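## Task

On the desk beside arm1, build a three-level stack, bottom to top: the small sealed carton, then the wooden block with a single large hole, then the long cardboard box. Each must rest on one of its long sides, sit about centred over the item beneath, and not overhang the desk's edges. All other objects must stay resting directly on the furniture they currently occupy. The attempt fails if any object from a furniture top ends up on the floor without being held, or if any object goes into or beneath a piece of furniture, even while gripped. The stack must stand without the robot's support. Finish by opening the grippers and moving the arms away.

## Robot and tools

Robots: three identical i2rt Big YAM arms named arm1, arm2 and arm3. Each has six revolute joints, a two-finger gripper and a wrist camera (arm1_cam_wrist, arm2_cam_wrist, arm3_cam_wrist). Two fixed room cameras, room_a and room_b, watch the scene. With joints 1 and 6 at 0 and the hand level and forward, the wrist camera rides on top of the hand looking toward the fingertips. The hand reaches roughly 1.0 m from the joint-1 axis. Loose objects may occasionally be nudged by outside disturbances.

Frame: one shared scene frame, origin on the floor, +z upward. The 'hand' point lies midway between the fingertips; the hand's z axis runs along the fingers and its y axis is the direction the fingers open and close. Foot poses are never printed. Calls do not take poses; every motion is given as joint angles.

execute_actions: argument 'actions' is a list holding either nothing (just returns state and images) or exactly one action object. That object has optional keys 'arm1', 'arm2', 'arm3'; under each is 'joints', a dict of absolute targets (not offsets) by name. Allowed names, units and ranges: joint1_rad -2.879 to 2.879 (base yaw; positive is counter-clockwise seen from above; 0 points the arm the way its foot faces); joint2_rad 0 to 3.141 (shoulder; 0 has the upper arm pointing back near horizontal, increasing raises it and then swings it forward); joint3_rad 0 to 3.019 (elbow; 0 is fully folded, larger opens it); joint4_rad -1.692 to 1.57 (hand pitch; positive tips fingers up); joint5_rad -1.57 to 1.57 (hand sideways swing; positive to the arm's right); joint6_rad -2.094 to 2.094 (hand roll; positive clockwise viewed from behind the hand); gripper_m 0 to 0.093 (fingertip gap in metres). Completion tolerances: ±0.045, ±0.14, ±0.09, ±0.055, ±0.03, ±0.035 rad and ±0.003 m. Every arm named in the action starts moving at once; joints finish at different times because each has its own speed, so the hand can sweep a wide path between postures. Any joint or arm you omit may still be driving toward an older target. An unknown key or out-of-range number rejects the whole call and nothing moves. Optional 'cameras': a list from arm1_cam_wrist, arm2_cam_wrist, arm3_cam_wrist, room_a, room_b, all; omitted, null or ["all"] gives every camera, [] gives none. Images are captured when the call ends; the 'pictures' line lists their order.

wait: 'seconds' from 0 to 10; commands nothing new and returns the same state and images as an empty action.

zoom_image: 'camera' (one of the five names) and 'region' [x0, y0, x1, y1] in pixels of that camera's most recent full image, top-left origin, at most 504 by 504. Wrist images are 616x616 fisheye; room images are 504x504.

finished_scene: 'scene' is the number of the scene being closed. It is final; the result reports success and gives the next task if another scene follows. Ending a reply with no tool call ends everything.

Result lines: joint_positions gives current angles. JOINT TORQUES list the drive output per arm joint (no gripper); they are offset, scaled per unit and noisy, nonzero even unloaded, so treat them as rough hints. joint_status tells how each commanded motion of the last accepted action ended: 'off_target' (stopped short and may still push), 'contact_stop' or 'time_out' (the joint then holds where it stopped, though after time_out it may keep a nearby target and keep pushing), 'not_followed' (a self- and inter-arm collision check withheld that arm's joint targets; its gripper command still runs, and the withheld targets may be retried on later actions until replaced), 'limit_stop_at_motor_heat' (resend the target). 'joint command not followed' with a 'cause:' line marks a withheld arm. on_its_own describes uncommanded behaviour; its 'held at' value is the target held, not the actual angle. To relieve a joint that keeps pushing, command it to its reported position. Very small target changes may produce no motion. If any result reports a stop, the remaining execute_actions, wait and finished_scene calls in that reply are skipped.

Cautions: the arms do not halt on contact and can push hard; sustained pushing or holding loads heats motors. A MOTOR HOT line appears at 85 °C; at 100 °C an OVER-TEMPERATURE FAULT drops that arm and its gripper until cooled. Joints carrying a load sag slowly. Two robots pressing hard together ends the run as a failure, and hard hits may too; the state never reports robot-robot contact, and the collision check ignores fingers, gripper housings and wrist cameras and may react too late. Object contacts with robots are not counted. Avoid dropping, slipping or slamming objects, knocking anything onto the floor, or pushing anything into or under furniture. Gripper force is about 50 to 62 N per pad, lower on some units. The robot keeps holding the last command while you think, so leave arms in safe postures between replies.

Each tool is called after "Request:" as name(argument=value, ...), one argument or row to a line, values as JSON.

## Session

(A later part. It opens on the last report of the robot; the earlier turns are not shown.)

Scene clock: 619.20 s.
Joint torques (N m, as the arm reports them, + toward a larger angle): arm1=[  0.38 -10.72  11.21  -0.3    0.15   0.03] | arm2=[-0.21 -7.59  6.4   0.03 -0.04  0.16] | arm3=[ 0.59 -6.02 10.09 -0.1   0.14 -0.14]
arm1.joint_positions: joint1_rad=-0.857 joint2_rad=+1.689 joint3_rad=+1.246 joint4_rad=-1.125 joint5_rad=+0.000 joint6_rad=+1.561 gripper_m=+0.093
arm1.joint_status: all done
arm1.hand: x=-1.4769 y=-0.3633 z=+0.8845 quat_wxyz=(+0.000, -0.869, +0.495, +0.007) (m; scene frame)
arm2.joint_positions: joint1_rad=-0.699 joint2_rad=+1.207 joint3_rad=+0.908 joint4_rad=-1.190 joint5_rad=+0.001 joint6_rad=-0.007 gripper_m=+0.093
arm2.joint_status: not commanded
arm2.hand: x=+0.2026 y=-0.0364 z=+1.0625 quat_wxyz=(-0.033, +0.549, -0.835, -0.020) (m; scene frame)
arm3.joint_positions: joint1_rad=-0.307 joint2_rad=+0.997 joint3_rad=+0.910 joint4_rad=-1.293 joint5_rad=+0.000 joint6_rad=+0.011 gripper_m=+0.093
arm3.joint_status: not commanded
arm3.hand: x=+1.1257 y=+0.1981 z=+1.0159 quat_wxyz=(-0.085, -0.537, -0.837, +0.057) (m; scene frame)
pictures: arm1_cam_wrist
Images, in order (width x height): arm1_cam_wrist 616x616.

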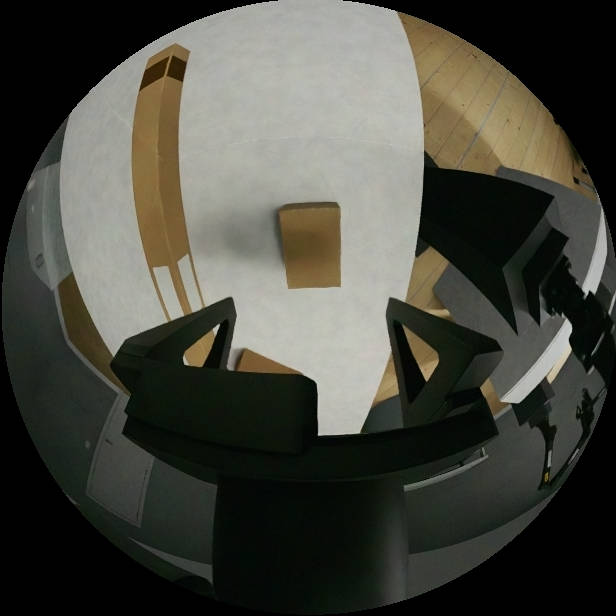

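Request:
execute_actions(
  actions=[
    {"arm1":{"joints":{"joint1_rad":-0.39,"joint2_rad":2.05,"joint3_rad":1.735,"joint4_rad":-1.23,"joint6_rad":1.03}}},
  ],
  cameras=["arm1_cam_wrist"],
)

Scene clock: 631.13 s.
Joint torques (N m, as the arm reports them, + toward a larger angle): arm1=[  0.23 -17.98  13.36  -0.21   0.19  -0.1 ] | arm2=[-0.38 -8.    6.38  0.03 -0.05  0.18] | arm3=[ 0.55 -6.05 10.09 -0.09  0.14 -0.14]
arm1.joint_positions: joint1_rad=-0.396 joint2_rad=+2.049 joint3_rad=+1.700 joint4_rad=-1.217 joint5_rad=-0.002 joint6_rad=+1.040 gripper_m=+0.093
arm1.joint_status: all done
arm1.hand: x=-1.4024 y=-0.6366 z=+0.8513 quat_wxyz=(+0.002, -1.000, +0.026, +0.006) (m; scene frame)
arm2.joint_positions: joint1_rad=-0.699 joint2_rad=+1.207 joint3_rad=+0.908 joint4_rad=-1.190 joint5_rad=+0.001 joint6_rad=-0.007 gripper_m=+0.093
arm2.joint_status: not commanded
arm2.hand: x=+0.2026 y=-0.0364 z=+1.0625 quat_wxyz=(-0.033, +0.549, -0.835, -0.020) (m; scene frame)
arm3.joint_positions: joint1_rad=-0.307 joint2_rad=+0.997 joint3_rad=+0.910 joint4_rad=-1.293 joint5_rad=+0.000 joint6_rad=+0.011 gripper_m=+0.093
arm3.joint_status: not commanded
arm3.hand: x=+1.1257 y=+0.1981 z=+1.0159 quat_wxyz=(-0.085, -0.537, -0.837, +0.057) (m; scene frame)
pictures: arm1_cam_wrist
Images, in order (width x height): arm1_cam_wrist 616x616.

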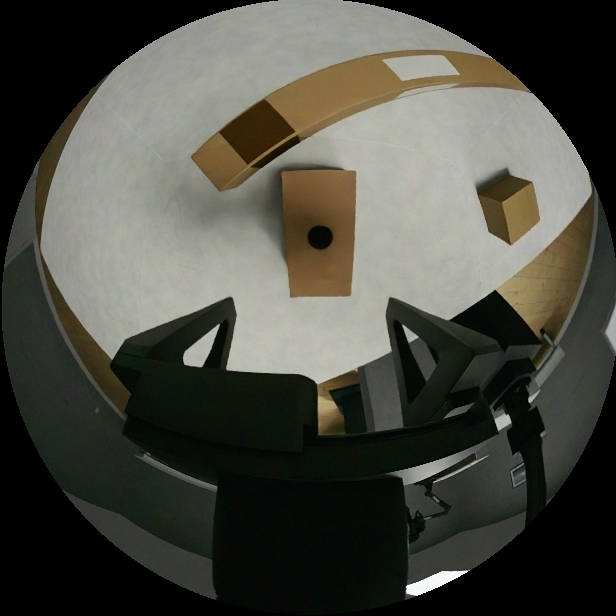

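Request:
execute_actions(
  actions=[
    {"arm1":{"joints":{"joint1_rad":-0.425,"joint2_rad":2.175,"joint3_rad":1.605,"joint4_rad":-0.975,"joint6_rad":1.005}}},
  ],
  cameras=["arm1_cam_wrist"],
)

Scene clock: 639.60 s.
Joint torques (N m, as the arm reports them, + toward a larger angle): arm1=[ -0.64 -18.93  10.27   1.     0.19  -0.1 ] | arm2=[-0.07 -7.59  6.44  0.    0.    0.15] | arm3=[ 0.59 -6.05 10.08 -0.09  0.14 -0.14]
arm1.joint_positions: joint1_rad=-0.420 joint2_rad=+2.181 joint3_rad=+1.592 joint4_rad=-0.990 joint5_rad=-0.002 joint6_rad=+1.014 gripper_m=+0.093
arm1.joint_status: all done
arm1.hand: x=-1.4123 y=-0.6222 z=+0.7367 quat_wxyz=(+0.007, -1.000, +0.026, +0.002) (m; scene frame)
arm2.joint_positions: joint1_rad=-0.699 joint2_rad=+1.207 joint3_rad=+0.908 joint4_rad=-1.190 joint5_rad=+0.001 joint6_rad=-0.007 gripper_m=+0.093
arm2.joint_status: not commanded
arm2.hand: x=+0.2026 y=-0.0364 z=+1.0625 quat_wxyz=(-0.033, +0.549, -0.835, -0.020) (m; scene frame)
arm3.joint_positions: joint1_rad=-0.307 joint2_rad=+0.997 joint3_rad=+0.910 joint4_rad=-1.293 joint5_rad=+0.000 joint6_rad=+0.011 gripper_m=+0.093
arm3.joint_status: not commanded
arm3.hand: x=+1.1257 y=+0.1981 z=+1.0159 quat_wxyz=(-0.085, -0.537, -0.837, +0.057) (m; scene frame)
pictures: arm1_cam_wrist
Images, in order (width x height): arm1_cam_wrist 616x616.

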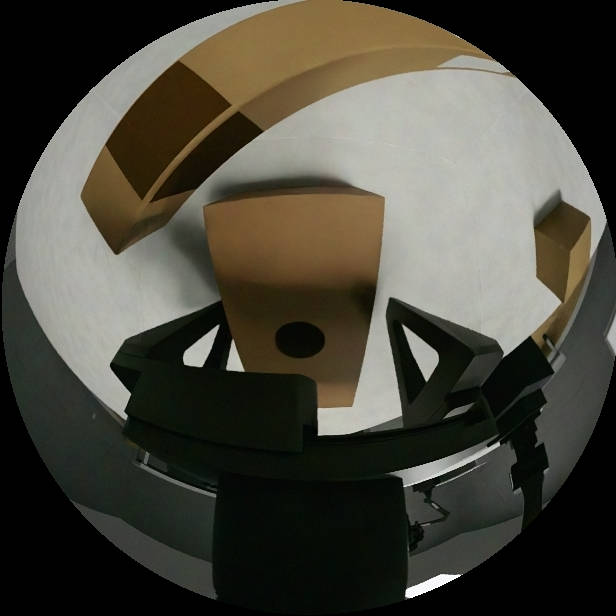

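Request:
execute_actions(
  actions=[
    {"arm1":{"joints":{"gripper_m":0.04}}},
  ],
  cameras=[],
)

Request:
execute_actions(
  actions=[
    {"arm1":{"joints":{"joint2_rad":1.75,"joint3_rad":1.24,"joint4_rad":-1.05}}},
  ],
  cameras=[],
)

Request:
execute_actions(
  actions=[
    {"arm1":{"joints":{"joint1_rad":-0.835,"joint6_rad":1.59}}},
  ],
  cameras=["arm1_cam_wrist","room_a"],
)

Scene clock: 653.63 s.
Joint torques (N m, as the arm reports them, + toward a larger angle): arm1=[ -0.62 -18.95  10.26   0.85   0.2   -0.09] | arm2=[-0.22 -7.78  6.42  0.01 -0.04  0.16] | arm3=[ 0.6  -6.03 10.09 -0.09  0.14 -0.14]
arm1.joint_positions: joint1_rad=-0.421 joint2_rad=+2.181 joint3_rad=+1.592 joint4_rad=-0.987 joint5_rad=-0.002 joint6_rad=+1.013 gripper_m=+0.060
arm1.joint_status: gripper_m off_target (ended at +0.060, target +0.040)
arm1.hand: x=-1.4130 y=-0.6228 z=+0.7367 quat_wxyz=(+0.006, -1.000, +0.025, +0.003) (m; scene frame)
arm2.joint_positions: joint1_rad=-0.699 joint2_rad=+1.207 joint3_rad=+0.908 joint4_rad=-1.190 joint5_rad=+0.001 joint6_rad=-0.007 gripper_m=+0.093
arm2.joint_status: not commanded
arm2.hand: x=+0.2026 y=-0.0364 z=+1.0625 quat_wxyz=(-0.033, +0.549, -0.835, -0.020) (m; scene frame)
arm3.joint_positions: joint1_rad=-0.307 joint2_rad=+0.997 joint3_rad=+0.910 joint4_rad=-1.293 joint5_rad=+0.000 joint6_rad=+0.011 gripper_m=+0.093
arm3.joint_status: not commanded
arm3.hand: x=+1.1257 y=+0.1981 z=+1.0159 quat_wxyz=(-0.085, -0.537, -0.837, +0.057) (m; scene frame)
pictures: none
No camera images: the call's "cameras" was empty. Leave "cameras" out to get every camera's image.

Scene clock: 654.93 s.
Joint torques (N m, as the arm reports them, + toward a larger angle): arm1=[ -0.51 -12.12  10.21   0.05   0.2   -0.08] | arm2=[-0.16 -7.83  6.32 -0.09 -0.01  0.17] | arm3=[ 0.59 -6.09 10.08 -0.1   0.14 -0.14]
arm1.joint_positions: joint1_rad=-0.421 joint2_rad=+1.738 joint3_rad=+1.235 joint4_rad=-1.042 joint5_rad=-0.002 joint6_rad=+1.013 gripper_m=+0.060
arm1.joint_status: all done
arm1.hand: x=-1.3441 y=-0.5267 z=+0.8555 quat_wxyz=(-0.007, -1.000, +0.025, +0.012) (m; scene frame)
arm2.joint_positions: joint1_rad=-0.699 joint2_rad=+1.207 joint3_rad=+0.908 joint4_rad=-1.190 joint5_rad=+0.001 joint6_rad=-0.007 gripper_m=+0.093
arm2.joint_status: not commanded
arm2.hand: x=+0.2026 y=-0.0364 z=+1.0625 quat_wxyz=(-0.033, +0.549, -0.835, -0.020) (m; scene frame)
arm3.joint_positions: joint1_rad=-0.307 joint2_rad=+0.997 joint3_rad=+0.910 joint4_rad=-1.293 joint5_rad=+0.000 joint6_rad=+0.011 gripper_m=+0.093
arm3.joint_status: not commanded
arm3.hand: x=+1.1257 y=+0.1981 z=+1.0159 quat_wxyz=(-0.085, -0.537, -0.837, +0.057) (m; scene frame)
pictures: none
No camera images: the call's "cameras" was empty. Leave "cameras" out to get every camera's image.

Scene clock: 656.53 s.
Joint torques (N m, as the arm reports them, + toward a larger angle): arm1=[ -0.05 -12.    10.15   0.01   0.09   0.03] | arm2=[-0.29 -7.85  6.54  0.08 -0.03  0.15] | arm3=[ 0.57 -6.06 10.08 -0.09  0.14 -0.14]
arm1.joint_positions: joint1_rad=-0.836 joint2_rad=+1.738 joint3_rad=+1.235 joint4_rad=-1.042 joint5_rad=+0.001 joint6_rad=+1.581 gripper_m=+0.060
arm1.joint_status: all done
arm1.hand: x=-1.4834 y=-0.3784 z=+0.8580 quat_wxyz=(-0.010, -0.869, +0.494, +0.013) (m; scene frame)
arm2.joint_positions: joint1_rad=-0.699 joint2_rad=+1.207 joint3_rad=+0.908 joint4_rad=-1.190 joint5_rad=+0.001 joint6_rad=-0.007 gripper_m=+0.093
arm2.joint_status: not commanded
arm2.hand: x=+0.2026 y=-0.0364 z=+1.0625 quat_wxyz=(-0.033, +0.549, -0.835, -0.020) (m; scene frame)
arm3.joint_positions: joint1_rad=-0.307 joint2_rad=+0.997 joint3_rad=+0.910 joint4_rad=-1.293 joint5_rad=+0.000 joint6_rad=+0.011 gripper_m=+0.093
arm3.joint_status: not commanded
arm3.hand: x=+1.1257 y=+0.1981 z=+1.0159 quat_wxyz=(-0.085, -0.537, -0.837, +0.057) (m; scene frame)
pictures: arm1_cam_wrist, room_a
Images, in order (width x height): arm1_cam_wrist 616x616, room_a 504x504.

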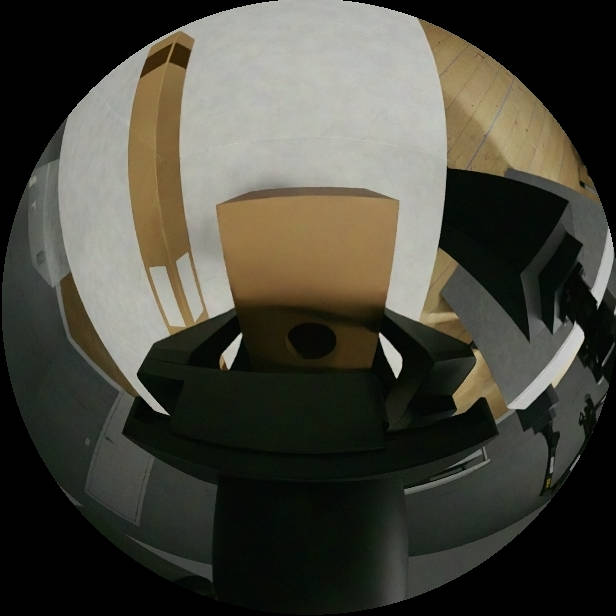

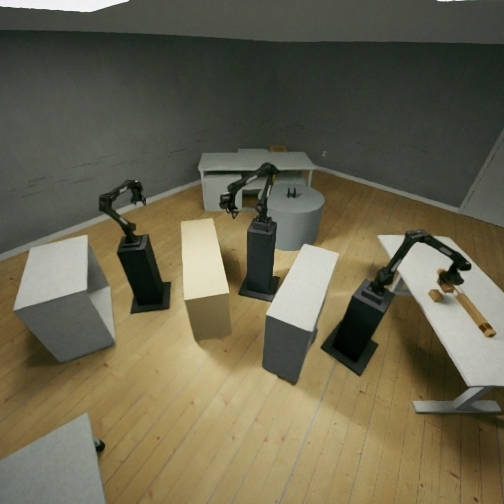

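Request:
execute_actions(
  actions=[
    {"arm1":{"joints":{"joint2_rad":1.82,"joint3_rad":1.157,"joint4_rad":-0.885}}},
  ],
  cameras=["arm1_cam_wrist","room_a"],
)

Request:
zoom_image(
  camera="room_a",
  region=[400, 240, 504, 344],
)

Scene clock: 663.80 s.
Joint torques (N m, as the arm reports them, + toward a larger angle): arm1=[ -0.08 -13.56   9.94   0.89   0.09   0.04] | arm2=[-0.29 -7.62  6.48 -0.01 -0.04  0.18] | arm3=[ 0.58 -6.04 10.09 -0.08  0.14 -0.14]
arm1.joint_positions: joint1_rad=-0.836 joint2_rad=+1.828 joint3_rad=+1.142 joint4_rad=-0.899 joint5_rad=+0.001 joint6_rad=+1.582 gripper_m=+0.060
arm1.joint_status: all done
arm1.hand: x=-1.4697 y=-0.3690 z=+0.7872 quat_wxyz=(+0.008, -0.869, +0.495, +0.003) (m; scene frame)
arm2.joint_positions: joint1_rad=-0.699 joint2_rad=+1.207 joint3_rad=+0.908 joint4_rad=-1.190 joint5_rad=+0.001 joint6_rad=-0.007 gripper_m=+0.093
arm2.joint_status: not commanded
arm2.hand: x=+0.2026 y=-0.0364 z=+1.0625 quat_wxyz=(-0.033, +0.549, -0.835, -0.020) (m; scene frame)
arm3.joint_positions: joint1_rad=-0.307 joint2_rad=+0.997 joint3_rad=+0.910 joint4_rad=-1.293 joint5_rad=+0.000 joint6_rad=+0.011 gripper_m=+0.093
arm3.joint_status: not commanded
arm3.hand: x=+1.1257 y=+0.1981 z=+1.0159 quat_wxyz=(-0.085, -0.537, -0.837, +0.057) (m; scene frame)
pictures: arm1_cam_wrist, room_a
Images, in order (width x height): arm1_cam_wrist 616x616, room_a 504x504.

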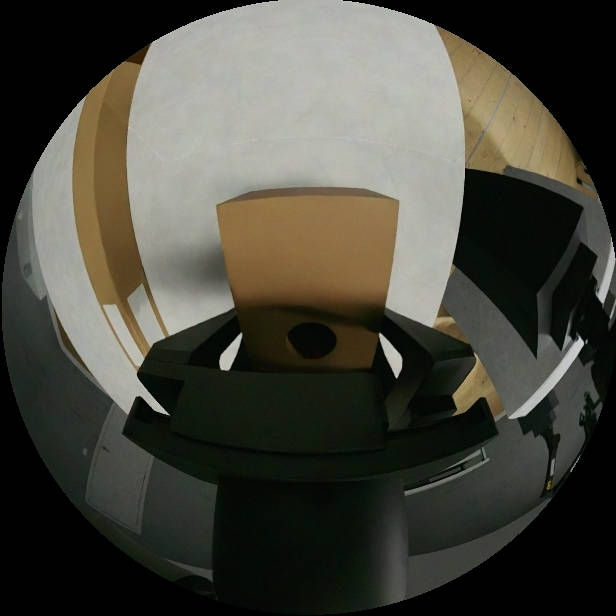

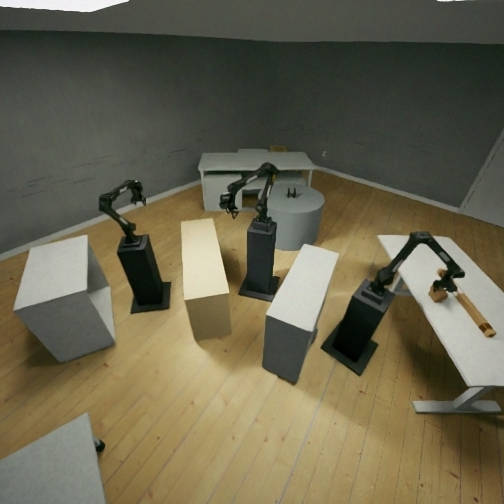

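Region (400, 240, 504, 344) of room_a's 504x504 image, scaled by 4.846, with more detail than that image has.

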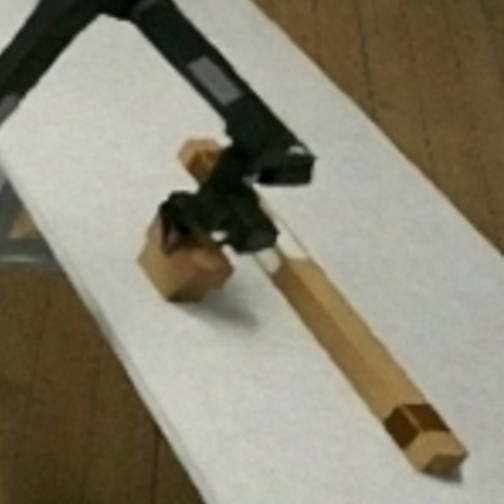

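Request:
execute_actions(
  actions=[
    {"arm1":{"joints":{"joint2_rad":1.86}}},
  ],
  cameras=[],
)

Scene clock: 668.10 s.
Joint torques (N m, as the arm reports them, + toward a larger angle): arm1=[ -0.08 -10.89   9.88   0.9    0.1    0.03] | arm2=[-0.66 -7.83  6.34 -0.13 -0.05  0.19] | arm3=[ 0.6  -6.04 10.08 -0.08  0.14 -0.14]
arm1.joint_positions: joint1_rad=-0.836 joint2_rad=+1.831 joint3_rad=+1.142 joint4_rad=-0.899 joint5_rad=+0.001 joint6_rad=+1.582 gripper_m=+0.060
arm1.joint_status: all done
arm1.hand: x=-1.4693 y=-0.3688 z=+0.7858 quat_wxyz=(+0.009, -0.869, +0.495, +0.003) (m; scene frame)
arm2.joint_positions: joint1_rad=-0.699 joint2_rad=+1.207 joint3_rad=+0.908 joint4_rad=-1.190 joint5_rad=+0.001 joint6_rad=-0.007 gripper_m=+0.093
arm2.joint_status: not commanded
arm2.hand: x=+0.2026 y=-0.0364 z=+1.0625 quat_wxyz=(-0.033, +0.549, -0.835, -0.020) (m; scene frame)
arm3.joint_positions: joint1_rad=-0.307 joint2_rad=+0.997 joint3_rad=+0.910 joint4_rad=-1.293 joint5_rad=+0.000 joint6_rad=+0.011 gripper_m=+0.093
arm3.joint_status: not commanded
arm3.hand: x=+1.1257 y=+0.1981 z=+1.0159 quat_wxyz=(-0.085, -0.537, -0.837, +0.057) (m; scene frame)
pictures: none
No camera images: the call's "cameras" was empty. Leave "cameras" out to get every camera's image.

Request:
execute_actions(
  actions=[
    {"arm1":{"joints":{"gripper_m":0.093,"joint2_rad":1.83}}},
  ],
  cameras=[],
)

Request:
execute_actions(
  actions=[
    {"arm1":{"joints":{"joint2_rad":1.71,"joint3_rad":1.26,"joint4_rad":-1.14}}},
  ],
  cameras=["arm1_cam_wrist"],
)

Request:
execute_actions(
  actions=[
    {"arm1":{"joints":{"joint1_rad":-0.865,"joint2_rad":2.2,"joint3_rad":1.945,"joint4_rad":-1.285,"joint6_rad":1.555}}},
  ],
  cameras=["arm1_cam_wrist"],
)

Scene clock: 682.20 s.
Joint torques (N m, as the arm reports them, + toward a larger angle): arm1=[ -0.1  -13.08   9.91   0.89   0.1    0.03] | arm2=[-0.35 -8.13  6.32  0.04 -0.03  0.19] | arm3=[ 0.58 -6.03 10.09 -0.08  0.14 -0.14]
arm1.joint_positions: joint1_rad=-0.836 joint2_rad=+1.831 joint3_rad=+1.142 joint4_rad=-0.899 joint5_rad=+0.001 joint6_rad=+1.582 gripper_m=+0.093
arm1.joint_status: all done
arm1.hand: x=-1.4694 y=-0.3688 z=+0.7858 quat_wxyz=(+0.009, -0.869, +0.495, +0.003) (m; scene frame)
arm2.joint_positions: joint1_rad=-0.699 joint2_rad=+1.207 joint3_rad=+0.908 joint4_rad=-1.190 joint5_rad=+0.001 joint6_rad=-0.007 gripper_m=+0.093
arm2.joint_status: not commanded
arm2.hand: x=+0.2026 y=-0.0364 z=+1.0625 quat_wxyz=(-0.033, +0.549, -0.835, -0.020) (m; scene frame)
arm3.joint_positions: joint1_rad=-0.307 joint2_rad=+0.997 joint3_rad=+0.910 joint4_rad=-1.293 joint5_rad=+0.000 joint6_rad=+0.011 gripper_m=+0.093
arm3.joint_status: not commanded
arm3.hand: x=+1.1257 y=+0.1981 z=+1.0159 quat_wxyz=(-0.085, -0.537, -0.837, +0.057) (m; scene frame)
pictures: none
No camera images: the call's "cameras" was empty. Leave "cameras" out to get every camera's image.

Scene clock: 683.17 s.
Joint torques (N m, as the arm reports them, + toward a larger angle): arm1=[ -0.06 -10.97  11.8   -0.3    0.1    0.03] | arm2=[-0.22 -8.1   6.54  0.03 -0.01  0.17] | arm3=[ 0.57 -6.06 10.08 -0.09  0.14 -0.14]
arm1.joint_positions: joint1_rad=-0.836 joint2_rad=+1.688 joint3_rad=+1.238 joint4_rad=-1.125 joint5_rad=+0.001 joint6_rad=+1.582 gripper_m=+0.093
arm1.joint_status: all done
arm1.hand: x=-1.4690 y=-0.3700 z=+0.8819 quat_wxyz=(+0.004, -0.869, +0.495, +0.006) (m; scene frame)
arm2.joint_positions: joint1_rad=-0.699 joint2_rad=+1.207 joint3_rad=+0.908 joint4_rad=-1.190 joint5_rad=+0.001 joint6_rad=-0.007 gripper_m=+0.093
arm2.joint_status: not commanded
arm2.hand: x=+0.2026 y=-0.0364 z=+1.0625 quat_wxyz=(-0.033, +0.549, -0.835, -0.020) (m; scene frame)
arm3.joint_positions: joint1_rad=-0.307 joint2_rad=+0.997 joint3_rad=+0.910 joint4_rad=-1.293 joint5_rad=+0.000 joint6_rad=+0.011 gripper_m=+0.093
arm3.joint_status: not commanded
arm3.hand: x=+1.1257 y=+0.1981 z=+1.0159 quat_wxyz=(-0.085, -0.537, -0.837, +0.057) (m; scene frame)
pictures: arm1_cam_wrist
Images, in order (width x height): arm1_cam_wrist 616x616.

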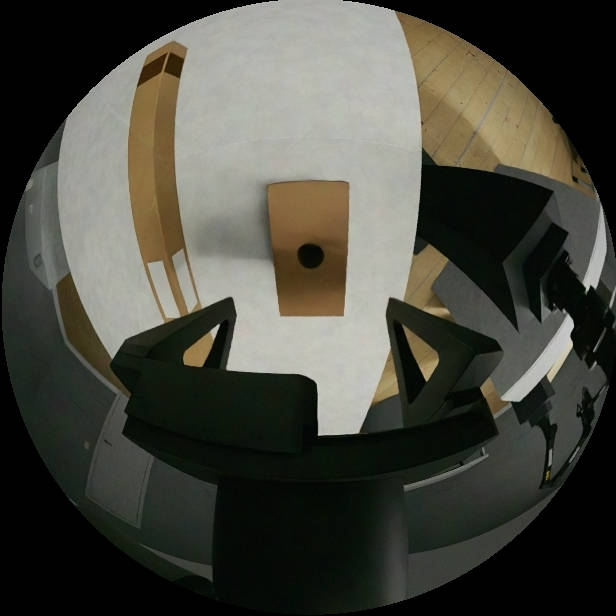

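Scene clock: 684.67 s.
Joint torques (N m, as the arm reports them, + toward a larger angle): arm1=[ -0.7  -19.48  13.34  -0.23   0.1   -0.1 ] | arm2=[-0.29 -7.99  6.39  0.04 -0.04  0.15] | arm3=[ 0.56 -6.05 10.09 -0.09  0.14 -0.14]
arm1.joint_positions: joint1_rad=-0.859 joint2_rad=+2.196 joint3_rad=+1.912 joint4_rad=-1.271 joint5_rad=+0.001 joint6_rad=+1.563 gripper_m=+0.093
arm1.joint_status: all done
arm1.hand: x=-1.6421 y=-0.4566 z=+0.8415 quat_wxyz=(-0.005, -0.868, +0.497, +0.011) (m; scene frame)
arm2.joint_positions: joint1_rad=-0.699 joint2_rad=+1.207 joint3_rad=+0.908 joint4_rad=-1.190 joint5_rad=+0.001 joint6_rad=-0.007 gripper_m=+0.093
arm2.joint_status: not commanded
arm2.hand: x=+0.2026 y=-0.0364 z=+1.0625 quat_wxyz=(-0.033, +0.549, -0.835, -0.020) (m; scene frame)
arm3.joint_positions: joint1_rad=-0.307 joint2_rad=+0.997 joint3_rad=+0.910 joint4_rad=-1.293 joint5_rad=+0.000 joint6_rad=+0.011 gripper_m=+0.093
arm3.joint_status: not commanded
arm3.hand: x=+1.1257 y=+0.1981 z=+1.0159 quat_wxyz=(-0.085, -0.537, -0.837, +0.057) (m; scene frame)
pictures: arm1_cam_wrist
Images, in order (width x height): arm1_cam_wrist 616x616.

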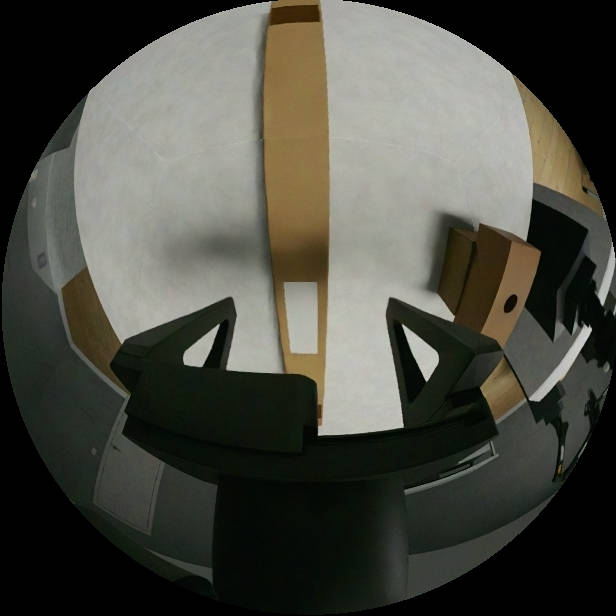

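Request:
execute_actions(
  actions=[
    {"arm1":{"joints":{"joint2_rad":2.335,"joint3_rad":1.925,"joint4_rad":-1.125}}},
  ],
  cameras=["arm1_cam_wrist"],
)

Scene clock: 694.30 s.
Joint torques (N m, as the arm reports them, + toward a larger angle): arm1=[ -0.75 -21.15  11.13   0.95   0.1   -0.1 ] | arm2=[-0.38 -7.84  6.35  0.01 -0.02  0.16] | arm3=[ 0.58 -6.04 10.09 -0.09  0.14 -0.14]
arm1.joint_positions: joint1_rad=-0.859 joint2_rad=+2.336 joint3_rad=+1.912 joint4_rad=-1.140 joint5_rad=+0.001 joint6_rad=+1.563 gripper_m=+0.093
arm1.joint_status: all done
arm1.hand: x=-1.6551 y=-0.4628 z=+0.7505 quat_wxyz=(-0.002, -0.868, +0.497, +0.009) (m; scene frame)
arm2.joint_positions: joint1_rad=-0.699 joint2_rad=+1.207 joint3_rad=+0.908 joint4_rad=-1.190 joint5_rad=+0.001 joint6_rad=-0.007 gripper_m=+0.093
arm2.joint_status: not commanded
arm2.hand: x=+0.2026 y=-0.0364 z=+1.0625 quat_wxyz=(-0.033, +0.549, -0.835, -0.020) (m; scene frame)
arm3.joint_positions: joint1_rad=-0.307 joint2_rad=+0.997 joint3_rad=+0.910 joint4_rad=-1.293 joint5_rad=+0.000 joint6_rad=+0.011 gripper_m=+0.093
arm3.joint_status: not commanded
arm3.hand: x=+1.1257 y=+0.1981 z=+1.0159 quat_wxyz=(-0.085, -0.537, -0.837, +0.057) (m; scene frame)
pictures: arm1_cam_wrist
Images, in order (width x height): arm1_cam_wrist 616x616.

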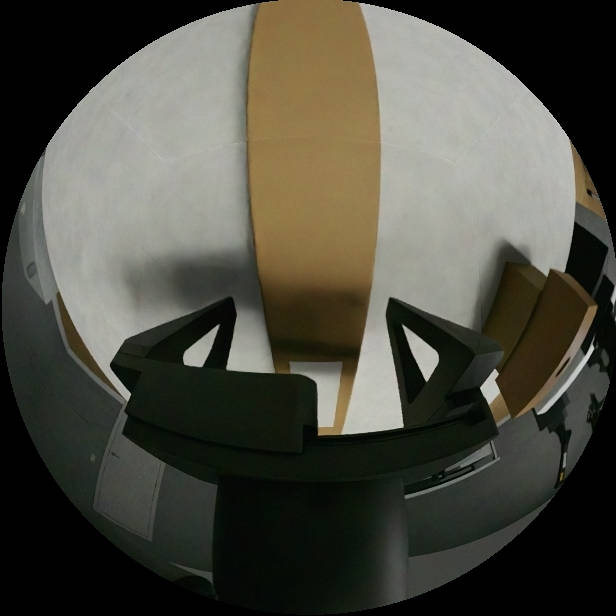

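Request:
execute_actions(
  actions=[
    {"arm1":{"joints":{"joint2_rad":2.375}}},
  ],
  cameras=[],
)

Request:
execute_actions(
  actions=[
    {"arm1":{"joints":{"gripper_m":0.03}}},
  ],
  cameras=[],
)

Scene clock: 701.00 s.
Joint torques (N m, as the arm reports them, + toward a larger angle): arm1=[ -0.75 -18.22  11.07   0.97   0.1   -0.09] | arm2=[ 0.07 -8.2   6.41  0.01 -0.03  0.14] | arm3=[ 0.57 -6.05 10.08 -0.08  0.14 -0.14]
arm1.joint_positions: joint1_rad=-0.859 joint2_rad=+2.339 joint3_rad=+1.912 joint4_rad=-1.140 joint5_rad=+0.001 joint6_rad=+1.563 gripper_m=+0.093
arm1.joint_status: all done
arm1.hand: x=-1.6547 y=-0.4626 z=+0.7484 quat_wxyz=(-0.001, -0.868, +0.497, +0.008) (m; scene frame)
arm2.joint_positions: joint1_rad=-0.699 joint2_rad=+1.207 joint3_rad=+0.908 joint4_rad=-1.190 joint5_rad=+0.001 joint6_rad=-0.007 gripper_m=+0.093
arm2.joint_status: not commanded
arm2.hand: x=+0.2026 y=-0.0364 z=+1.0625 quat_wxyz=(-0.033, +0.549, -0.835, -0.020) (m; scene frame)
arm3.joint_positions: joint1_rad=-0.307 joint2_rad=+0.997 joint3_rad=+0.910 joint4_rad=-1.293 joint5_rad=+0.000 joint6_rad=+0.011 gripper_m=+0.093
arm3.joint_status: not commanded
arm3.hand: x=+1.1257 y=+0.1981 z=+1.0159 quat_wxyz=(-0.085, -0.537, -0.837, +0.057) (m; scene frame)
pictures: none
No camera images: the call's "cameras" was empty. Leave "cameras" out to get every camera's image.

Scene clock: 701.63 s.
Joint torques (N m, as the arm reports them, + toward a larger angle): arm1=[ -0.75 -18.09  11.07   0.95   0.1   -0.08] | arm2=[-0.52 -7.77  6.39 -0.16 -0.04  0.16] | arm3=[ 0.6  -6.04 10.08 -0.08  0.14 -0.14]
arm1.joint_positions: joint1_rad=-0.859 joint2_rad=+2.340 joint3_rad=+1.912 joint4_rad=-1.140 joint5_rad=+0.001 joint6_rad=+1.562 gripper_m=+0.049
arm1.joint_status: gripper_m off_target (ended at +0.049, target +0.030)
arm1.hand: x=-1.6546 y=-0.4625 z=+0.7479 quat_wxyz=(+0.000, -0.868, +0.496, +0.008) (m; scene frame)
arm2.joint_positions: joint1_rad=-0.699 joint2_rad=+1.207 joint3_rad=+0.908 joint4_rad=-1.190 joint5_rad=+0.001 joint6_rad=-0.007 gripper_m=+0.093
arm2.joint_status: not commanded
arm2.hand: x=+0.2026 y=-0.0364 z=+1.0625 quat_wxyz=(-0.033, +0.549, -0.835, -0.020) (m; scene frame)
arm3.joint_positions: joint1_rad=-0.307 joint2_rad=+0.997 joint3_rad=+0.910 joint4_rad=-1.293 joint5_rad=+0.000 joint6_rad=+0.011 gripper_m=+0.093
arm3.joint_status: not commanded
arm3.hand: x=+1.1257 y=+0.1981 z=+1.0159 quat_wxyz=(-0.085, -0.537, -0.837, +0.057) (m; scene frame)
pictures: none
No camera images: the call's "cameras" was empty. Leave "cameras" out to get every camera's image.

Request:
execute_actions(
  actions=[
    {"arm1":{"joints":{"joint2_rad":2.12,"joint4_rad":-1.38}}},
  ],
  cameras=[],
)

Request:
execute_actions(
  actions=[
    {"arm1":{"joints":{"joint1_rad":-0.83,"joint2_rad":1.69,"joint3_rad":1.27,"joint4_rad":-1.155,"joint6_rad":1.59}}},
  ],
  cameras=["arm1_cam_wrist","room_a"],
)

Scene clock: 714.13 s.
Joint torques (N m, as the arm reports them, + toward a larger angle): arm1=[ -0.7  -17.6   12.22  -0.25   0.1   -0.08] | arm2=[-0.46 -7.95  6.4  -0.16 -0.02  0.14] | arm3=[ 0.56 -6.05 10.08 -0.09  0.14 -0.14]
arm1.joint_positions: joint1_rad=-0.859 joint2_rad=+2.100 joint3_rad=+1.907 joint4_rad=-1.366 joint5_rad=+0.001 joint6_rad=+1.562 gripper_m=+0.049
arm1.joint_status: all done
arm1.hand: x=-1.6245 y=-0.4473 z=+0.9006 quat_wxyz=(-0.004, -0.868, +0.496, +0.010) (m; scene frame)
arm2.joint_positions: joint1_rad=-0.699 joint2_rad=+1.207 joint3_rad=+0.908 joint4_rad=-1.190 joint5_rad=+0.001 joint6_rad=-0.007 gripper_m=+0.093
arm2.joint_status: not commanded
arm2.hand: x=+0.2026 y=-0.0364 z=+1.0625 quat_wxyz=(-0.033, +0.549, -0.835, -0.020) (m; scene frame)
arm3.joint_positions: joint1_rad=-0.307 joint2_rad=+0.997 joint3_rad=+0.910 joint4_rad=-1.293 joint5_rad=+0.000 joint6_rad=+0.011 gripper_m=+0.093
arm3.joint_status: not commanded
arm3.hand: x=+1.1257 y=+0.1981 z=+1.0159 quat_wxyz=(-0.085, -0.537, -0.837, +0.057) (m; scene frame)
pictures: none
No camera images: the call's "cameras" was empty. Leave "cameras" out to get every camera's image.

Scene clock: 715.53 s.
Joint torques (N m, as the arm reports them, + toward a larger angle): arm1=[  0.2  -12.13  10.75   0.9    0.1    0.04] | arm2=[-0.62 -7.54  6.49 -0.09 -0.05  0.16] | arm3=[ 0.57 -6.07 10.08 -0.08  0.14 -0.14]
arm1.joint_positions: joint1_rad=-0.834 joint2_rad=+1.686 joint3_rad=+1.260 joint4_rad=-1.170 joint5_rad=+0.001 joint6_rad=+1.582 gripper_m=+0.049
arm1.joint_status: all done
arm1.hand: x=-1.4670 y=-0.3700 z=+0.8910 quat_wxyz=(+0.012, -0.870, +0.494, +0.001) (m; scene frame)
arm2.joint_positions: joint1_rad=-0.699 joint2_rad=+1.207 joint3_rad=+0.908 joint4_rad=-1.190 joint5_rad=+0.001 joint6_rad=-0.007 gripper_m=+0.093
arm2.joint_status: not commanded
arm2.hand: x=+0.2026 y=-0.0364 z=+1.0625 quat_wxyz=(-0.033, +0.549, -0.835, -0.020) (m; scene frame)
arm3.joint_positions: joint1_rad=-0.307 joint2_rad=+0.997 joint3_rad=+0.910 joint4_rad=-1.293 joint5_rad=+0.000 joint6_rad=+0.011 gripper_m=+0.093
arm3.joint_status: not commanded
arm3.hand: x=+1.1257 y=+0.1981 z=+1.0159 quat_wxyz=(-0.085, -0.537, -0.837, +0.057) (m; scene frame)
pictures: arm1_cam_wrist, room_a
Images, in order (width x height): arm1_cam_wrist 616x616, room_a 504x504.

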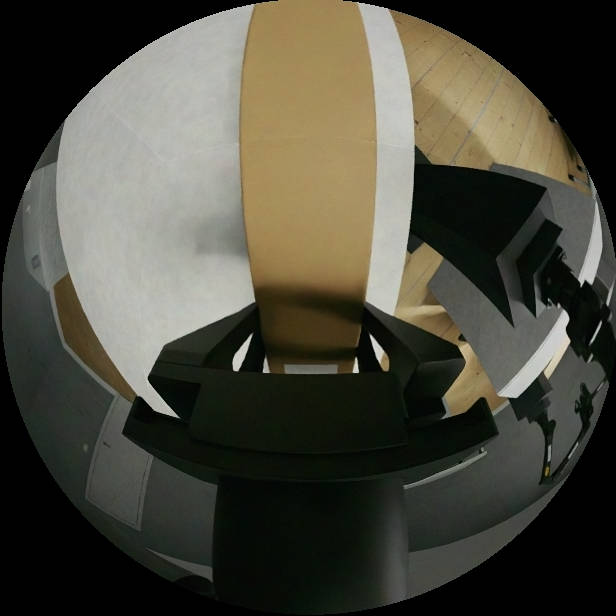

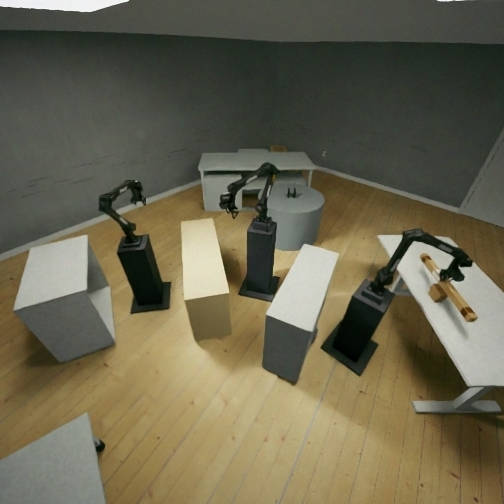

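Request:
execute_actions(
  actions=[
    {"arm1":{"joints":{"joint2_rad":1.74,"joint3_rad":1.2,"joint4_rad":-1.005}}},
  ],
  cameras=["room_a"],
)

Request:
zoom_image(
  camera="room_a",
  region=[400, 240, 504, 344],
)

Scene clock: 722.23 s.
Joint torques (N m, as the arm reports them, + toward a larger angle): arm1=[  0.11 -12.32   9.89   1.03   0.09   0.03] | arm2=[ 0.15 -7.7   6.54 -0.01 -0.01  0.18] | arm3=[ 0.58 -6.04 10.09 -0.1   0.14 -0.14]
arm1.joint_positions: joint1_rad=-0.834 joint2_rad=+1.734 joint3_rad=+1.195 joint4_rad=-1.021 joint5_rad=+0.001 joint6_rad=+1.582 gripper_m=+0.049
arm1.joint_status: all done
arm1.hand: x=-1.4730 y=-0.3730 z=+0.8470 quat_wxyz=(-0.004, -0.870, +0.494, +0.010) (m; scene frame)
arm2.joint_positions: joint1_rad=-0.699 joint2_rad=+1.207 joint3_rad=+0.908 joint4_rad=-1.190 joint5_rad=+0.001 joint6_rad=-0.007 gripper_m=+0.093
arm2.joint_status: not commanded
arm2.hand: x=+0.2026 y=-0.0364 z=+1.0625 quat_wxyz=(-0.033, +0.549, -0.835, -0.020) (m; scene frame)
arm3.joint_positions: joint1_rad=-0.307 joint2_rad=+0.997 joint3_rad=+0.910 joint4_rad=-1.293 joint5_rad=+0.000 joint6_rad=+0.011 gripper_m=+0.093
arm3.joint_status: not commanded
arm3.hand: x=+1.1257 y=+0.1981 z=+1.0159 quat_wxyz=(-0.085, -0.537, -0.837, +0.057) (m; scene frame)
pictures: room_a
Images, in order (width x height): room_a 504x504.

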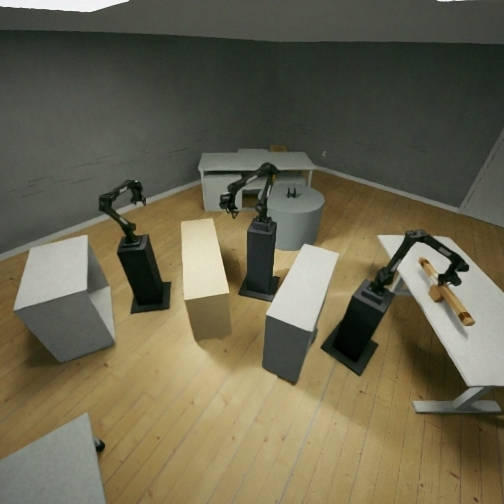

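Region (400, 240, 504, 344) of room_a's 504x504 image, scaled by 4.846, with more detail than that image has.

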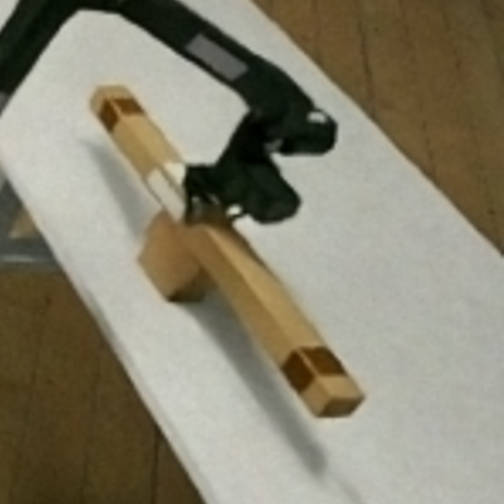

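Lower about 1 cm more.

Request:
execute_actions(
  actions=[
    {"arm1":{"joints":{"joint2_rad":1.785}}},
  ],
  cameras=[],
)

Scene clock: 725.50 s.
Joint torques (N m, as the arm reports them, + toward a larger angle): arm1=[ 0.11 -8.94  9.88  1.04  0.1   0.03] | arm2=[-0.26 -8.25  6.32 -0.05 -0.04  0.15] | arm3=[ 0.59 -6.02 10.09 -0.08  0.14 -0.14]
arm1.joint_positions: joint1_rad=-0.834 joint2_rad=+1.736 joint3_rad=+1.195 joint4_rad=-1.021 joint5_rad=+0.001 joint6_rad=+1.582 gripper_m=+0.049
arm1.joint_status: all done
arm1.hand: x=-1.4729 y=-0.3729 z=+0.8460 quat_wxyz=(-0.003, -0.870, +0.494, +0.009) (m; scene frame)
arm2.joint_positions: joint1_rad=-0.699 joint2_rad=+1.207 joint3_rad=+0.908 joint4_rad=-1.190 joint5_rad=+0.001 joint6_rad=-0.007 gripper_m=+0.093
arm2.joint_status: not commanded
arm2.hand: x=+0.2026 y=-0.0364 z=+1.0625 quat_wxyz=(-0.033, +0.549, -0.835, -0.020) (m; scene frame)
arm3.joint_positions: joint1_rad=-0.307 joint2_rad=+0.997 joint3_rad=+0.910 joint4_rad=-1.293 joint5_rad=+0.000 joint6_rad=+0.011 gripper_m=+0.093
arm3.joint_status: not commanded
arm3.hand: x=+1.1257 y=+0.1981 z=+1.0159 quat_wxyz=(-0.085, -0.537, -0.837, +0.057) (m; scene frame)
pictures: none
No camera images: the call's "cameras" was empty. Leave "cameras" out to get every camera's image.

Request:
execute_actions(
  actions=[
    {"arm1":{"joints":{"joint3_rad":1.165}}},
  ],
  cameras=[],
)

Scene clock: 732.03 s.
Joint torques (N m, as the arm reports them, + toward a larger angle): arm1=[ 0.1  -8.92  6.95  1.02  0.1   0.03] | arm2=[-0.1  -7.49  6.36 -0.08 -0.05  0.16] | arm3=[ 0.6  -6.06 10.09 -0.09  0.14 -0.14]
arm1.joint_positions: joint1_rad=-0.834 joint2_rad=+1.736 joint3_rad=+1.194 joint4_rad=-1.021 joint5_rad=+0.001 joint6_rad=+1.582 gripper_m=+0.049
arm1.joint_status: all done
arm1.hand: x=-1.4725 y=-0.3727 z=+0.8456 quat_wxyz=(-0.002, -0.870, +0.494, +0.009) (m; scene frame)
arm2.joint_positions: joint1_rad=-0.699 joint2_rad=+1.207 joint3_rad=+0.908 joint4_rad=-1.190 joint5_rad=+0.001 joint6_rad=-0.007 gripper_m=+0.093
arm2.joint_status: not commanded
arm2.hand: x=+0.2026 y=-0.0364 z=+1.0625 quat_wxyz=(-0.033, +0.549, -0.835, -0.020) (m; scene frame)
arm3.joint_positions: joint1_rad=-0.307 joint2_rad=+0.997 joint3_rad=+0.910 joint4_rad=-1.293 joint5_rad=+0.000 joint6_rad=+0.011 gripper_m=+0.093
arm3.joint_status: not commanded
arm3.hand: x=+1.1257 y=+0.1981 z=+1.0159 quat_wxyz=(-0.085, -0.537, -0.837, +0.057) (m; scene frame)
pictures: none
No camera images: the call's "cameras" was empty. Leave "cameras" out to get every camera's image.

Request:
execute_actions(
  actions=[
    {"arm1":{"joints":{"joint2_rad":1.736,"joint3_rad":1.2,"gripper_m":0.093}}},
  ],
  cameras=[],
)

Request:
execute_actions(
  actions=[
    {"arm1":{"joints":{"joint2_rad":1.55,"joint3_rad":1.33,"joint4_rad":-1.35}}},
  ],
)

Request:
zoom_image(
  camera="room_a",
  region=[400, 240, 504, 344],
)

Scene clock: 739.47 s.
Joint torques (N m, as the arm reports them, + toward a larger angle): arm1=[  0.11 -12.7    9.97   0.9    0.1    0.03] | arm2=[-0.21 -7.86  6.42 -0.04 -0.01  0.2 ] | arm3=[ 0.57 -6.05 10.09 -0.08  0.14 -0.14]
arm1.joint_positions: joint1_rad=-0.834 joint2_rad=+1.735 joint3_rad=+1.194 joint4_rad=-1.018 joint5_rad=+0.001 joint6_rad=+1.582 gripper_m=+0.093
arm1.joint_status: all done
arm1.hand: x=-1.4729 y=-0.3729 z=+0.8458 quat_wxyz=(-0.004, -0.869, +0.494, +0.010) (m; scene frame)
arm2.joint_positions: joint1_rad=-0.699 joint2_rad=+1.207 joint3_rad=+0.908 joint4_rad=-1.190 joint5_rad=+0.001 joint6_rad=-0.007 gripper_m=+0.093
arm2.joint_status: not commanded
arm2.hand: x=+0.2026 y=-0.0364 z=+1.0625 quat_wxyz=(-0.033, +0.549, -0.835, -0.020) (m; scene frame)
arm3.joint_positions: joint1_rad=-0.307 joint2_rad=+0.997 joint3_rad=+0.910 joint4_rad=-1.293 joint5_rad=+0.000 joint6_rad=+0.011 gripper_m=+0.093
arm3.joint_status: not commanded
arm3.hand: x=+1.1257 y=+0.1981 z=+1.0159 quat_wxyz=(-0.085, -0.537, -0.837, +0.057) (m; scene frame)
pictures: none
No camera images: the call's "cameras" was empty. Leave "cameras" out to get every camera's image.

Scene clock: 740.67 s.
Joint torques (N m, as the arm reports them, + toward a larger angle): arm1=[ 0.15 -9.14 12.31 -0.27  0.1   0.03] | arm2=[-0.33 -7.79  6.34 -0.14 -0.03  0.18] | arm3=[ 0.56 -6.06 10.09 -0.09  0.14 -0.14]
arm1.joint_positions: joint1_rad=-0.834 joint2_rad=+1.532 joint3_rad=+1.311 joint4_rad=-1.335 joint5_rad=+0.001 joint6_rad=+1.582 gripper_m=+0.093
arm1.joint_status: all done
arm1.hand: x=-1.4463 y=-0.3586 z=+0.9776 quat_wxyz=(-0.005, -0.869, +0.494, +0.011) (m; scene frame)
arm2.joint_positions: joint1_rad=-0.699 joint2_rad=+1.207 joint3_rad=+0.908 joint4_rad=-1.190 joint5_rad=+0.001 joint6_rad=-0.007 gripper_m=+0.093
arm2.joint_status: not commanded
arm2.hand: x=+0.2026 y=-0.0364 z=+1.0625 quat_wxyz=(-0.033, +0.549, -0.835, -0.020) (m; scene frame)
arm3.joint_positions: joint1_rad=-0.307 joint2_rad=+0.997 joint3_rad=+0.910 joint4_rad=-1.293 joint5_rad=+0.000 joint6_rad=+0.011 gripper_m=+0.093
arm3.joint_status: not commanded
arm3.hand: x=+1.1257 y=+0.1981 z=+1.0159 quat_wxyz=(-0.085, -0.537, -0.837, +0.057) (m; scene frame)
pictures: arm1_cam_wrist, arm2_cam_wrist, arm3_cam_wrist, room_a, room_b
Images, in order (width x height): arm1_cam_wrist 616x616, arm2_cam_wrist 616x616, arm3_cam_wrist 616x616, room_a 504x504, room_b 504x504.

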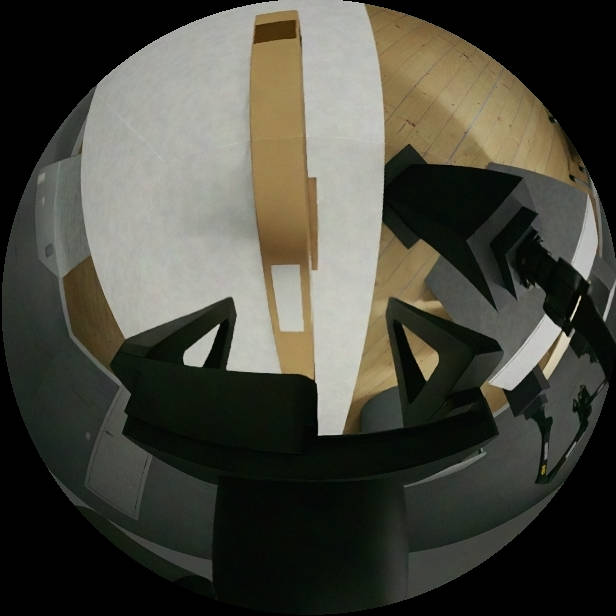

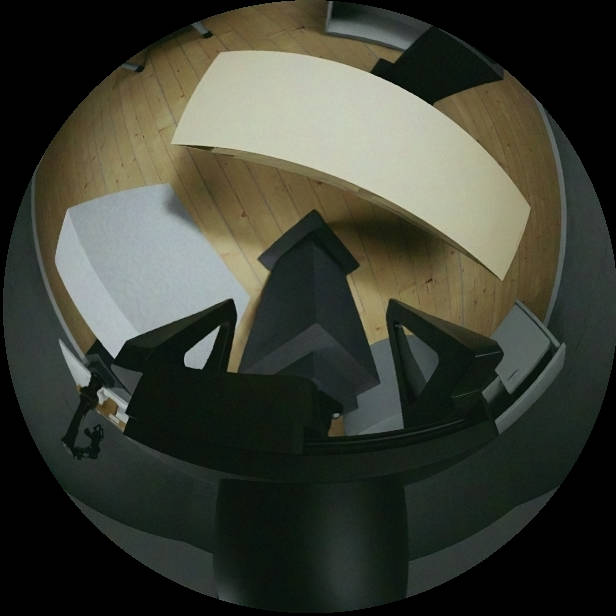

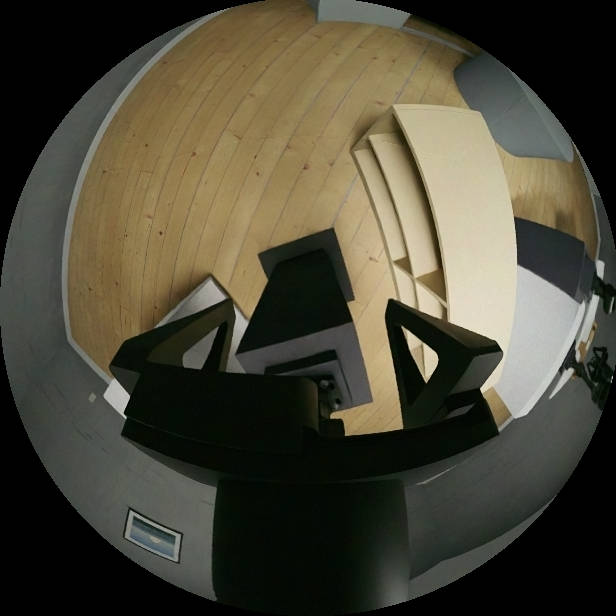

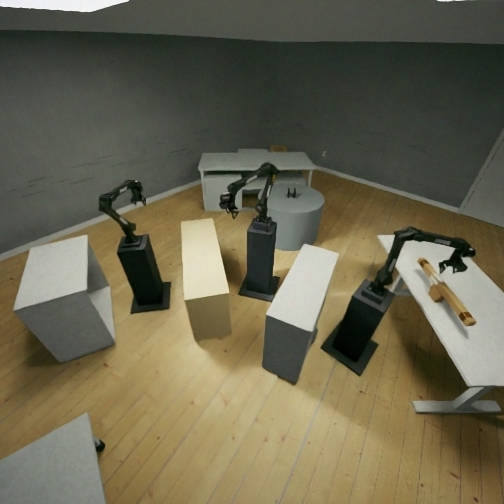

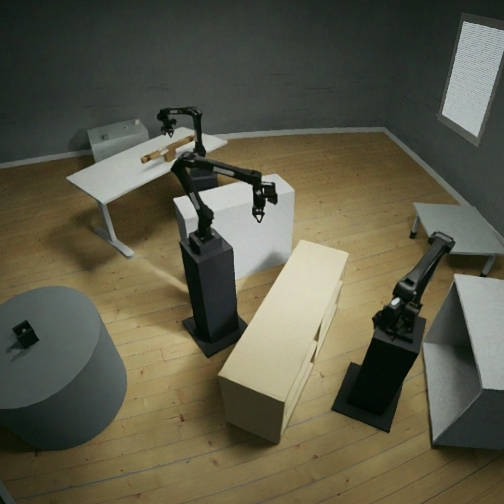

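Region (400, 240, 504, 344) of room_a's 504x504 image, scaled by 4.846, with more detail than that image has.

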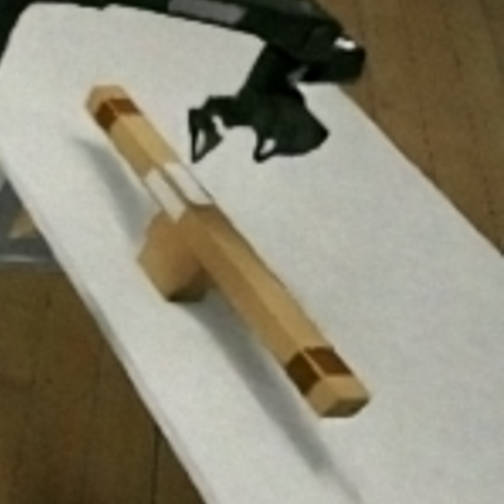

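Request:
execute_actions(
  actions=[
    {"arm1":{"joints":{"joint2_rad":0.95,"joint3_rad":1.2}}},
  ],
  cameras=["room_a"],
)

Request:
finished_scene(
  scene=1,
)

Scene clock: 746.23 s.
Joint torques (N m, as the arm reports them, + toward a larger angle): arm1=[ 0.29 -1.72 12.53  0.7   0.09 -0.01] | arm2=[-0.53 -7.67  6.44 -0.12 -0.01  0.15] | arm3=[ 0.58 -6.03 10.08 -0.09  0.14 -0.14]
arm1.joint_positions: joint1_rad=-0.834 joint2_rad=+0.942 joint3_rad=+1.185 joint4_rad=-1.338 joint5_rad=+0.001 joint6_rad=+1.582 gripper_m=+0.093
arm1.joint_status: all done
arm1.hand: x=-1.3476 y=-0.3006 z=+1.1451 quat_wxyz=(-0.205, -0.845, +0.479, +0.121) (m; scene frame)
arm2.joint_positions: joint1_rad=-0.699 joint2_rad=+1.207 joint3_rad=+0.908 joint4_rad=-1.190 joint5_rad=+0.001 joint6_rad=-0.007 gripper_m=+0.093
arm2.joint_status: not commanded
arm2.hand: x=+0.2026 y=-0.0364 z=+1.0625 quat_wxyz=(-0.033, +0.549, -0.835, -0.020) (m; scene frame)
arm3.joint_positions: joint1_rad=-0.307 joint2_rad=+0.997 joint3_rad=+0.910 joint4_rad=-1.293 joint5_rad=+0.000 joint6_rad=+0.011 gripper_m=+0.093
arm3.joint_status: not commanded
arm3.hand: x=+1.1257 y=+0.1981 z=+1.0159 quat_wxyz=(-0.085, -0.537, -0.837, +0.057) (m; scene frame)
pictures: room_a
Images, in order (width x height): room_a 504x504.

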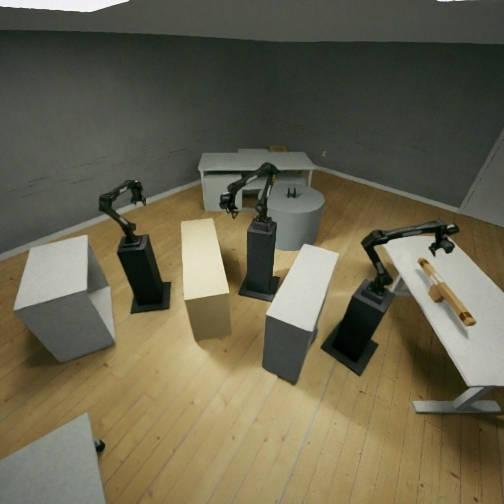

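The scene is finished: the task was done.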